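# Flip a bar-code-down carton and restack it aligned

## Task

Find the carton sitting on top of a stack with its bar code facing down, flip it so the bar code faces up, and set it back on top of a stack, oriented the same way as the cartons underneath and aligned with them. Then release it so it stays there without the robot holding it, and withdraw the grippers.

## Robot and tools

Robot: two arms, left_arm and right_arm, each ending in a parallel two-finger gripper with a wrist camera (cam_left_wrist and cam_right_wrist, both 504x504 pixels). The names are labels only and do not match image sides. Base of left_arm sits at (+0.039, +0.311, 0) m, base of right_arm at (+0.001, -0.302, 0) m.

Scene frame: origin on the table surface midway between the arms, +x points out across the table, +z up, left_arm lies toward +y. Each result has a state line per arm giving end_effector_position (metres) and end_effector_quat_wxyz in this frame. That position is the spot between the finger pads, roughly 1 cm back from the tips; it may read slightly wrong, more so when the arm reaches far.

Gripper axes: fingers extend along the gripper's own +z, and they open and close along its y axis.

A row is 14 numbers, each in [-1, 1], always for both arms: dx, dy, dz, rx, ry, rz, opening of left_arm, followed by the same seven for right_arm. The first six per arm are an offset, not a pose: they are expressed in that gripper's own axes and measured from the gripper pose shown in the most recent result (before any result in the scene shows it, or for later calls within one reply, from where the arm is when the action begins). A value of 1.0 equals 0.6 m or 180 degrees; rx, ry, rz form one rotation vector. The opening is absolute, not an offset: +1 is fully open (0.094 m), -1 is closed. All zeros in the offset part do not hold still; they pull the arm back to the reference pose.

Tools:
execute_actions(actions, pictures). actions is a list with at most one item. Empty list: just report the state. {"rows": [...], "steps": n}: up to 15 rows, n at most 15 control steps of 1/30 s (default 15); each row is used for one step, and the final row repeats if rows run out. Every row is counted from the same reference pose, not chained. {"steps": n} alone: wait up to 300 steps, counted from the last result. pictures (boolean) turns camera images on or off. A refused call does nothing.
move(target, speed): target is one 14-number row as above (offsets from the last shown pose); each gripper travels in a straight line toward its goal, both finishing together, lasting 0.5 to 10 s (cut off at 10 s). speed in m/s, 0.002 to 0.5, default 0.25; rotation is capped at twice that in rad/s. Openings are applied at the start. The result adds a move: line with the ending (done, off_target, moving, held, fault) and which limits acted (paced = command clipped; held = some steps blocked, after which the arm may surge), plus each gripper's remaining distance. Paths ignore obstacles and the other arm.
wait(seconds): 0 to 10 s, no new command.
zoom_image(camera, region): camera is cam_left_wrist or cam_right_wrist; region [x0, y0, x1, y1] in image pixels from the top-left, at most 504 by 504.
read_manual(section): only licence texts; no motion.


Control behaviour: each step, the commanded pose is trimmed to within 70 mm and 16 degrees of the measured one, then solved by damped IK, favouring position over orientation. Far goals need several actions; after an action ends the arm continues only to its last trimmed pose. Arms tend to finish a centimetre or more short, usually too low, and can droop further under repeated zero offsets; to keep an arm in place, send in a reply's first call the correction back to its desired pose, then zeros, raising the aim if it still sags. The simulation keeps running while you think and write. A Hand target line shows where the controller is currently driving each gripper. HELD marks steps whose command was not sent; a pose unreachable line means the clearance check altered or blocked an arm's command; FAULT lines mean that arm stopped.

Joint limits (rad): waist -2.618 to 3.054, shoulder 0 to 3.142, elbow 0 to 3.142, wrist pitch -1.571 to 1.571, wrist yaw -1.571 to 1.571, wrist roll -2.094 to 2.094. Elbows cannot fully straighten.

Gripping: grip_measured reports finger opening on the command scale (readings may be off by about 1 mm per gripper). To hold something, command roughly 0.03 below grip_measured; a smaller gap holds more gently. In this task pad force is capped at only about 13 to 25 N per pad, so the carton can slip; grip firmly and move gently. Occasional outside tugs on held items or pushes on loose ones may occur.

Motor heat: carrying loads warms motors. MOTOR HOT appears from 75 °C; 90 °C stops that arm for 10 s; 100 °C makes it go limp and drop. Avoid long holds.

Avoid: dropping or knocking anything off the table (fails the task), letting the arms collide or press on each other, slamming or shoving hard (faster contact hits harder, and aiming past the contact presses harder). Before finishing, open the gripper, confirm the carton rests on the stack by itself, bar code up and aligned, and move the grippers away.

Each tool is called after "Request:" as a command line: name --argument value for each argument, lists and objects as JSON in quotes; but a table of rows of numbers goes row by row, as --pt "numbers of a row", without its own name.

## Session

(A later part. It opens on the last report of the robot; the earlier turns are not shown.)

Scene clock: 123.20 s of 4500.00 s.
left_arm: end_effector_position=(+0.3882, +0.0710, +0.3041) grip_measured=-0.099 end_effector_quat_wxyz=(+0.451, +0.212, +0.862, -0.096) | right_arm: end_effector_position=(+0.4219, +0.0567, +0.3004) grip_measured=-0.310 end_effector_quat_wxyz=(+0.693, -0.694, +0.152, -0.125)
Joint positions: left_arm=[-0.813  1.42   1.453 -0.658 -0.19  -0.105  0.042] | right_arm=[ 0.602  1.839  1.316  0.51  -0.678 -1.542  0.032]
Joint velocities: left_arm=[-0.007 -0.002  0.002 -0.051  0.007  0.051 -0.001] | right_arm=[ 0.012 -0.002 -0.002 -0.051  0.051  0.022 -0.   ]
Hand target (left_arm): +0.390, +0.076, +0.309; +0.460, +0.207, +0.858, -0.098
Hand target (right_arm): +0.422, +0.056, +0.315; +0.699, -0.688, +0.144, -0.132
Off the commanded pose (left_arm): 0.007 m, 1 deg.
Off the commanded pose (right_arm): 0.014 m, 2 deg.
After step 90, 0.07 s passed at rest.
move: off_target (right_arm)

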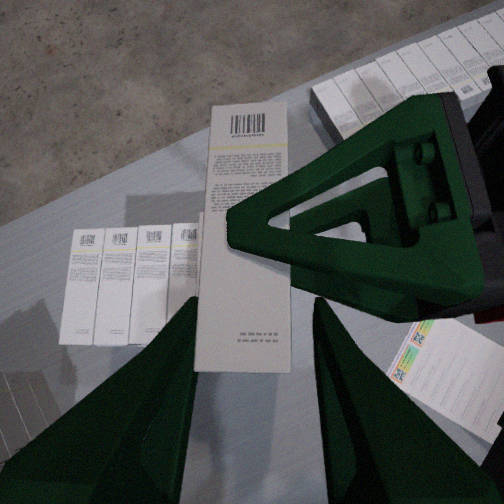

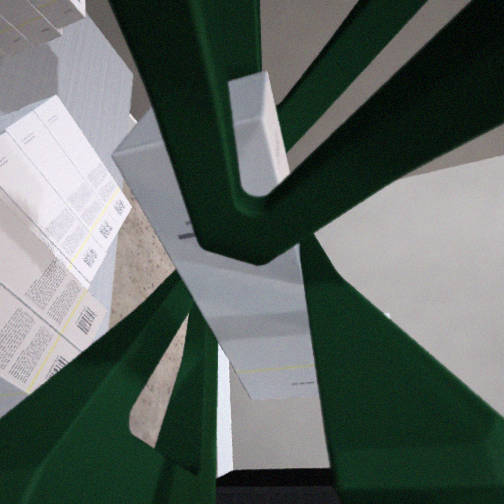

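Request:
move --target '[-0.006,0.017,-0.002,0,0,0,-0.1,0,-0.03,0,0.01,0,0,-0.45]' --speed 0.03

Scene clock: 126.60 s of 4500.00 s.
left_arm: end_effector_position=(+0.3928, +0.0765, +0.3042) grip_measured=-0.099 end_effector_quat_wxyz=(+0.451, +0.212, +0.862, -0.097) | right_arm: end_effector_position=(+0.4219, +0.0567, +0.3001) grip_measured=-0.310 end_effector_quat_wxyz=(+0.693, -0.693, +0.156, -0.120)
Joint positions: left_arm=[-0.787  1.42   1.453 -0.655 -0.168 -0.089  0.042] | right_arm=[ 0.602  1.839  1.316  0.509 -0.678 -1.53   0.032]
Joint velocities: left_arm=[-0.007  0.002 -0.007 -0.007  0.022 -0.007 -0.001] | right_arm=[-0.007 -0.012  0.022 -0.081 -0.022 -0.022  0.   ]
Hand target (left_arm): +0.394, +0.079, +0.308; +0.451, +0.212, +0.861, -0.096
Hand target (right_arm): +0.422, +0.056, +0.318; +0.704, -0.683, +0.149, -0.127
Off the commanded pose (left_arm): 0.005 m, 0 deg.
Off the commanded pose (right_arm): 0.018 m, 2 deg.
move: off_target (right_arm)

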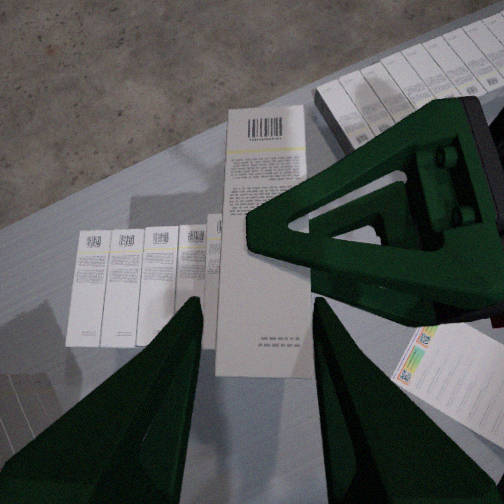

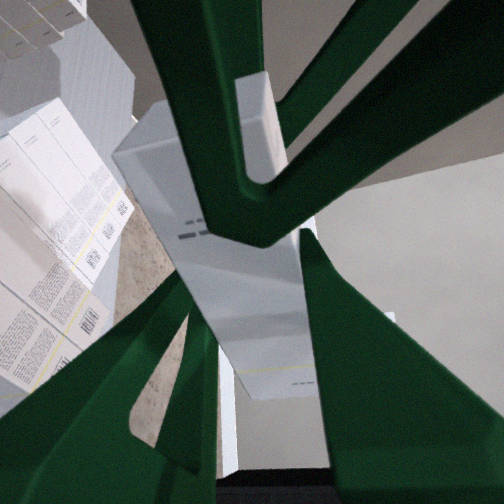

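Close left, release right, withdraw right.

Request:
move --target '[-0.006,-0.003,-0.002,0,0,0,-0.4,0,-0.03,0,0.01,0,0,-0.45]' --speed 0.03

Request:
move --target '[0,0,0,0,0,0,-0.4,0,0,0,0,0,0,0.2]' --speed 0.03

Request:
move --target '[0,0,0,0,0,0,-0.4,0,-0.02,-0.3,0,0,0,0.2]' --speed 0.12

Scene clock: 130.40 s of 4500.00 s.
left_arm: end_effector_position=(+0.3916, +0.0746, +0.3040) grip_measured=-0.310 end_effector_quat_wxyz=(+0.449, +0.213, +0.862, -0.102) | right_arm: end_effector_position=(+0.4222, +0.0566, +0.3001) grip_measured=-0.310 end_effector_quat_wxyz=(+0.693, -0.693, +0.160, -0.118)
Joint positions: left_arm=[-0.788  1.42   1.453 -0.655 -0.158 -0.092  0.032] | right_arm=[ 0.602  1.839  1.316  0.509 -0.676 -1.521  0.032]
Joint velocities: left_arm=[-0.007 -0.017  0.002 -0.007 -0.022  0.007 -0.001] | right_arm=[ 0.002 -0.002 -0.002 -0.022  0.022  0.007 -0.001]
Hand target (left_arm): +0.393, +0.074, +0.308; +0.451, +0.212, +0.862, -0.097
Hand target (right_arm): +0.422, +0.056, +0.318; +0.704, -0.682, +0.154, -0.122
Off the commanded pose (left_arm): 0.004 m, 1 deg.
Off the commanded pose (right_arm): 0.018 m, 2 deg.
move: off_target (right_arm)

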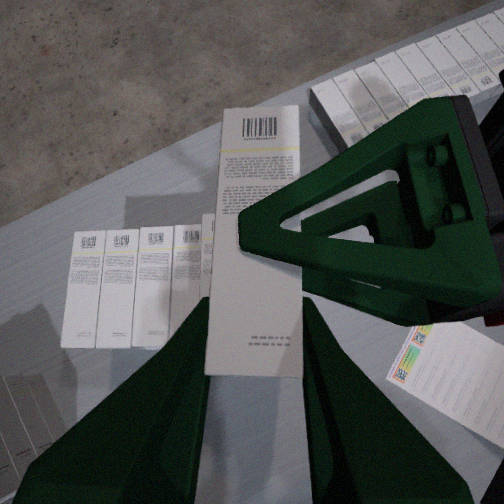

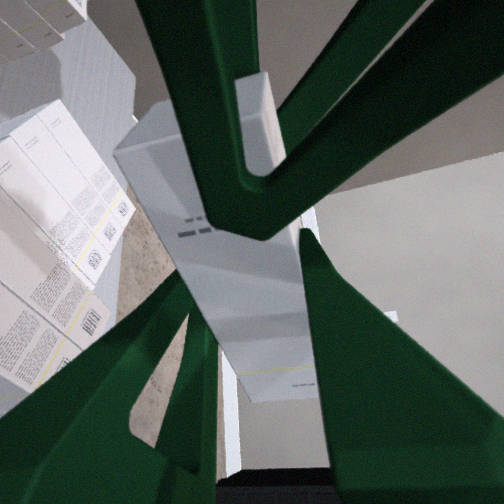

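Scene clock: 130.90 s of 4500.00 s.
left_arm: end_effector_position=(+0.3916, +0.0747, +0.3039) grip_measured=-0.310 end_effector_quat_wxyz=(+0.449, +0.214, +0.862, -0.102) | right_arm: end_effector_position=(+0.4222, +0.0566, +0.3001) grip_measured=+0.198 end_effector_quat_wxyz=(+0.693, -0.693, +0.159, -0.118)
Joint positions: left_arm=[-0.788  1.42   1.453 -0.656 -0.158 -0.092  0.032] | right_arm=[ 0.602  1.839  1.316  0.509 -0.676 -1.523  0.056]
Joint velocities: left_arm=[-0.012  0.007 -0.002 -0.007 -0.007 -0.066 -0.   ] | right_arm=[ 0.007 -0.002  0.007 -0.051  0.007 -0.037  0.   ]
Hand target (left_arm): +0.392, +0.075, +0.304; +0.449, +0.213, +0.862, -0.102
Hand target (right_arm): +0.422, +0.057, +0.300; +0.693, -0.693, +0.160, -0.118
Off the commanded pose (left_arm): 0.000 m, 0 deg.
Off the commanded pose (right_arm): 0.000 m, 0 deg.
move: done

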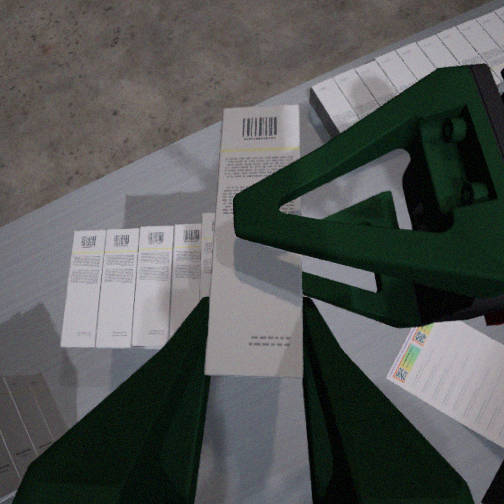

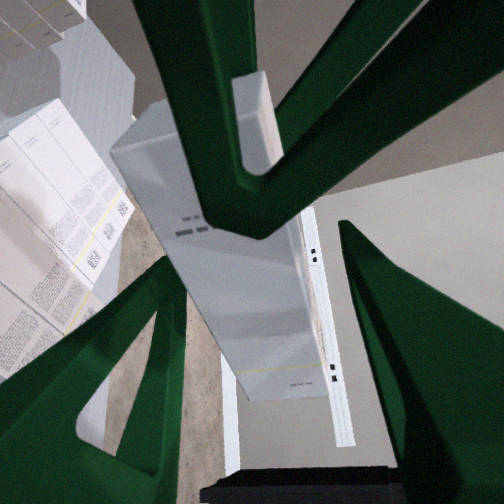

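Scene clock: 132.90 s of 4500.00 s.
left_arm: end_effector_position=(+0.3912, +0.0747, +0.3035) grip_measured=-0.310 end_effector_quat_wxyz=(+0.448, +0.214, +0.862, -0.102) | right_arm: end_effector_position=(+0.3613, -0.1072, +0.3124) grip_measured=+0.198 end_effector_quat_wxyz=(+0.693, -0.693, +0.158, -0.125)
Joint positions: left_arm=[-0.788  1.42   1.453 -0.658 -0.157 -0.092  0.032] | right_arm=[ 0.203  1.411  0.915  0.477 -1.067 -1.542  0.056]
Joint velocities: left_arm=[-0.017 -0.002 -0.012  0.022  0.066 -0.007  0.   ] | right_arm=[ 0.017 -0.017 -0.012 -0.095 -0.066  0.022 -0.001]
Hand target (left_arm): +0.392, +0.075, +0.304; +0.449, +0.213, +0.862, -0.102
Hand target (right_arm): +0.355, -0.109, +0.313; +0.692, -0.694, +0.158, -0.119
Off the commanded pose (left_arm): 0.001 m, 0 deg.
Off the commanded pose (right_arm): 0.008 m, 1 deg.
move: done

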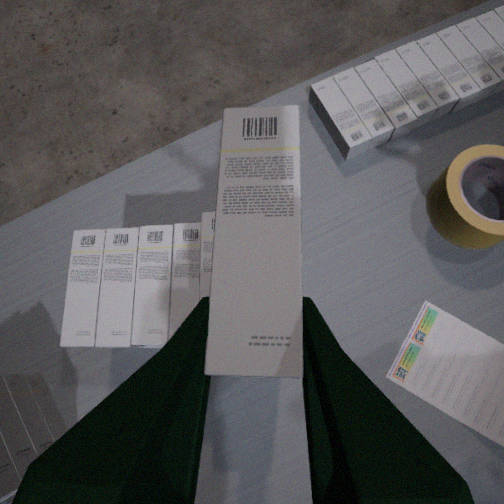

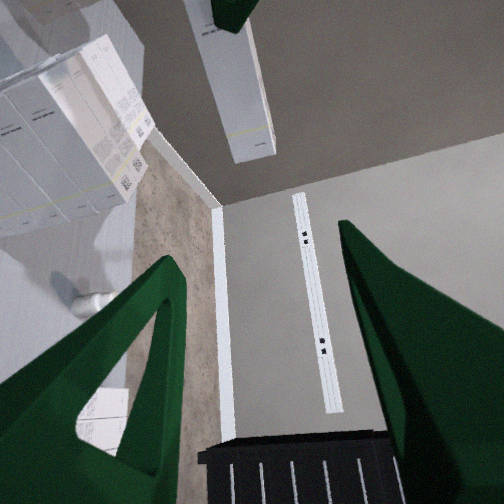

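Request:
move --target '[0.108,0.064,0.097,-0.006,-0.028,-0.004,-0.4,0,0,-0.1,0,0,0.2,0.2]' --speed 0.1

Scene clock: 144.43 s of 4500.00 s.
left_arm: end_effector_position=(+0.4183, +0.1024, +0.2079) grip_measured=-0.310 end_effector_quat_wxyz=(+0.470, +0.204, +0.853, -0.102) | right_arm: end_effector_position=(+0.3448, -0.1602, +0.3109) grip_measured=+0.198 end_effector_quat_wxyz=(+0.698, -0.612, +0.361, +0.090)
Joint positions: left_arm=[-0.664  1.396  1.009 -0.182 -0.073 -0.026  0.032] | right_arm=[ 0.017  1.339  0.858  0.448 -1.251 -0.942  0.056]
Joint velocities: left_arm=[ 0.002  0.007 -0.007  0.066  0.051  0.007  0.   ] | right_arm=[-0.002  0.002 -0.002 -0.022 -0.022  0.11  -0.001]
Hand target (left_arm): +0.420, +0.105, +0.218; +0.487, +0.200, +0.844, -0.106
Hand target (right_arm): +0.339, -0.162, +0.312; +0.697, -0.610, +0.364, +0.095
Off the commanded pose (left_arm): 0.010 m, 2 deg.
Off the commanded pose (right_arm): 0.008 m, 1 deg.
After step 90, 4.90 s passed at rest.
move: done

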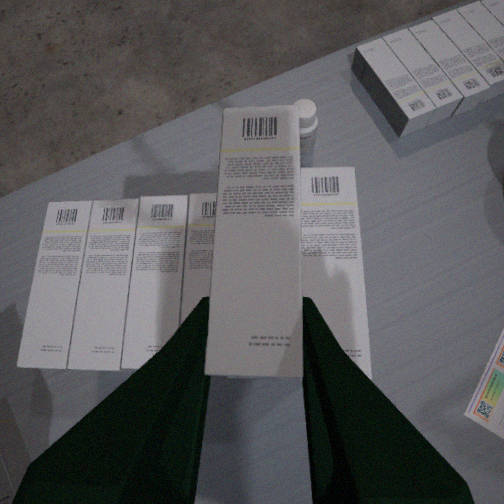

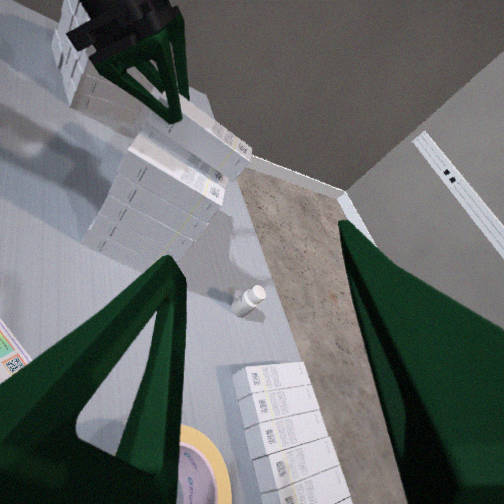

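Request:
move --target '[0.011,0.002,0.002,0,-0.012,0,-0.4,0,0,0,0,0,0,0.2]' --speed 0.02

Request:
zoom_image --camera "cam_right_wrist" --region '[80, 60, 280, 220]'

Scene clock: 149.67 s of 4500.00 s.
left_arm: end_effector_position=(+0.4165, +0.1034, +0.1939) grip_measured=-0.310 end_effector_quat_wxyz=(+0.471, +0.204, +0.852, -0.103) | right_arm: end_effector_position=(+0.3446, -0.1601, +0.3109) grip_measured=+0.198 end_effector_quat_wxyz=(+0.697, -0.612, +0.361, +0.091)
Joint positions: left_arm=[-0.664  1.396  0.949 -0.119 -0.072 -0.025  0.032] | right_arm=[ 0.017  1.339  0.858  0.448 -1.252 -0.941  0.056]
Joint velocities: left_arm=[-0.002 -0.007 -0.007  0.037 -0.081  0.007 -0.001] | right_arm=[-0.012 -0.007  0.007 -0.11  -0.037 -0.007 -0.   ]
Hand target (left_arm): +0.417, +0.105, +0.202; +0.486, +0.202, +0.844, -0.106
Hand target (right_arm): +0.345, -0.160, +0.311; +0.698, -0.612, +0.361, +0.090
Off the commanded pose (left_arm): 0.008 m, 2 deg.
Off the commanded pose (right_arm): 0.000 m, 0 deg.
After step 90, 1.10 s passed at rest.
move: done

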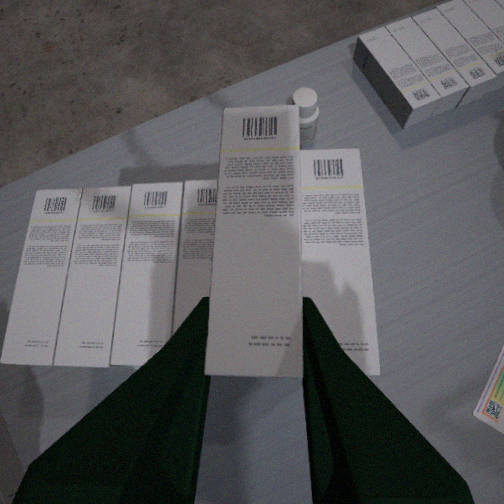

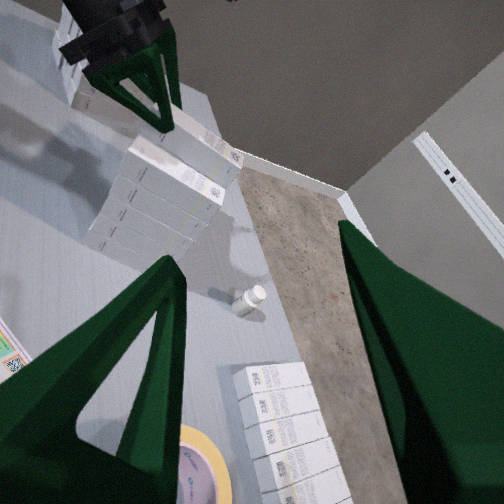

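Region (80, 60, 280, 220) of cam_right_wrist's 504x504 image, scaled by 2.520, with more detail than that image has; it fills the top 403 rows of this view, and the rest is white.

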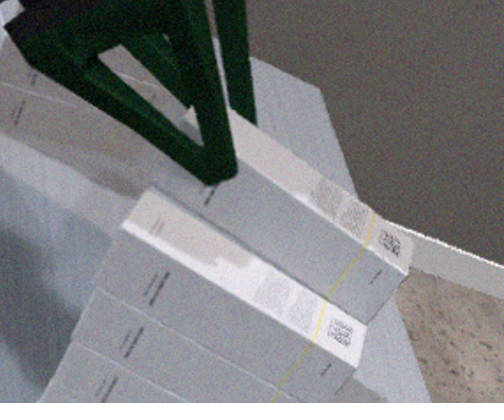

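Request:
move --target '[-0.008,0,-0.006,0,-0.01,0,0.1,0,0,0,0,0,0,0.2]' --speed 0.02

Request:
move --target '[-0.08,0,-0.15,0,0,0,0.1,0,0,0,0,0,0,0.2]' --speed 0.12

Scene clock: 156.63 s of 4500.00 s.
left_arm: end_effector_position=(+0.4180, +0.1026, +0.1966) grip_measured=+0.099 end_effector_quat_wxyz=(+0.477, +0.203, +0.849, -0.104) | right_arm: end_effector_position=(+0.3446, -0.1601, +0.3109) grip_measured=+0.198 end_effector_quat_wxyz=(+0.697, -0.612, +0.361, +0.091)
Joint positions: left_arm=[-0.664  1.396  0.949 -0.105 -0.072 -0.025  0.052] | right_arm=[ 0.017  1.339  0.858  0.448 -1.252 -0.941  0.056]
Joint velocities: left_arm=[-0.007 -0.007  0.002 -0.037 -0.022  0.007  0.   ] | right_arm=[-0.017 -0.017 -0.002 -0.037 -0.022  0.051 -0.   ]
Hand target (left_arm): +0.416, +0.103, +0.200; +0.485, +0.203, +0.844, -0.106
Hand target (right_arm): +0.345, -0.160, +0.311; +0.697, -0.612, +0.361, +0.091
Off the commanded pose (left_arm): 0.004 m, 1 deg.
Off the commanded pose (right_arm): 0.000 m, 0 deg.
After step 90, 2.97 s passed at rest.
move: done

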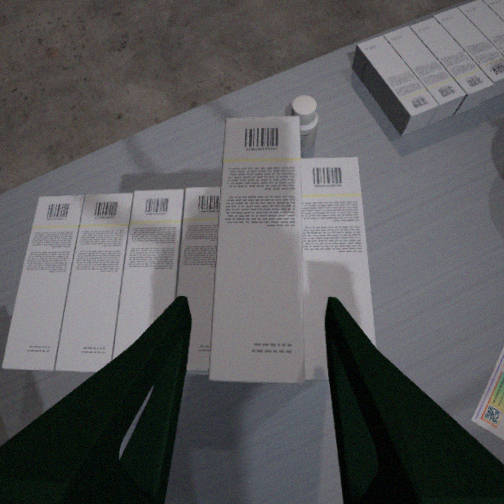

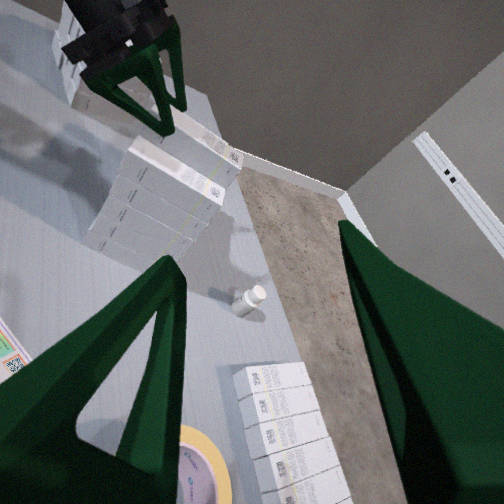

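Scene clock: 158.13 s of 4500.00 s.
left_arm: end_effector_position=(+0.3718, +0.1252, +0.2666) grip_measured=+0.099 end_effector_quat_wxyz=(+0.464, +0.205, +0.856, -0.099) | right_arm: end_effector_position=(+0.3446, -0.1601, +0.3109) grip_measured=+0.198 end_effector_quat_wxyz=(+0.697, -0.612, +0.361, +0.091)
Joint positions: left_arm=[-0.682  1.202  1.116 -0.499 -0.09  -0.035  0.052] | right_arm=[ 0.017  1.339  0.858  0.448 -1.252 -0.941  0.056]
Joint velocities: left_arm=[-0.012  0.007  0.007  0.066  0.022 -0.022 -0.   ] | right_arm=[-0.012 -0.002  0.002 -0.037  0.022  0.022 -0.001]
Hand target (left_arm): +0.369, +0.124, +0.284; +0.477, +0.203, +0.849, -0.104
Hand target (right_arm): +0.345, -0.160, +0.311; +0.697, -0.612, +0.361, +0.091
Off the commanded pose (left_arm): 0.018 m, 2 deg.
Off the commanded pose (right_arm): 0.000 m, 0 deg.
move: off_target (left_arm)

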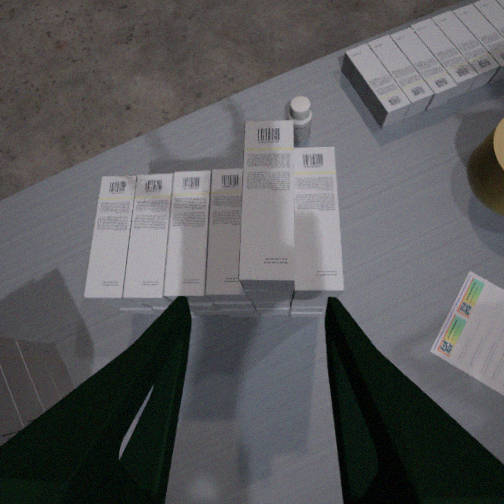

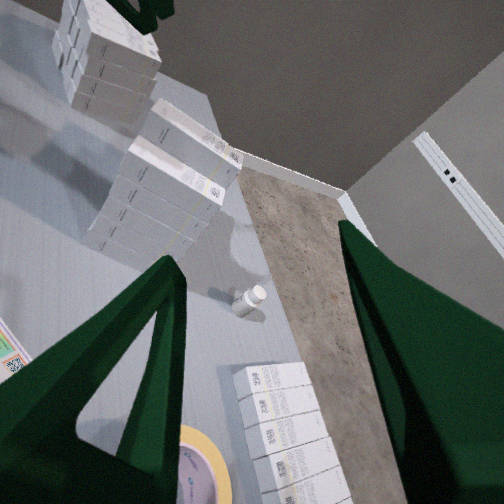

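Request:
finished_scene --scene 2

The scene is finished: the task was done.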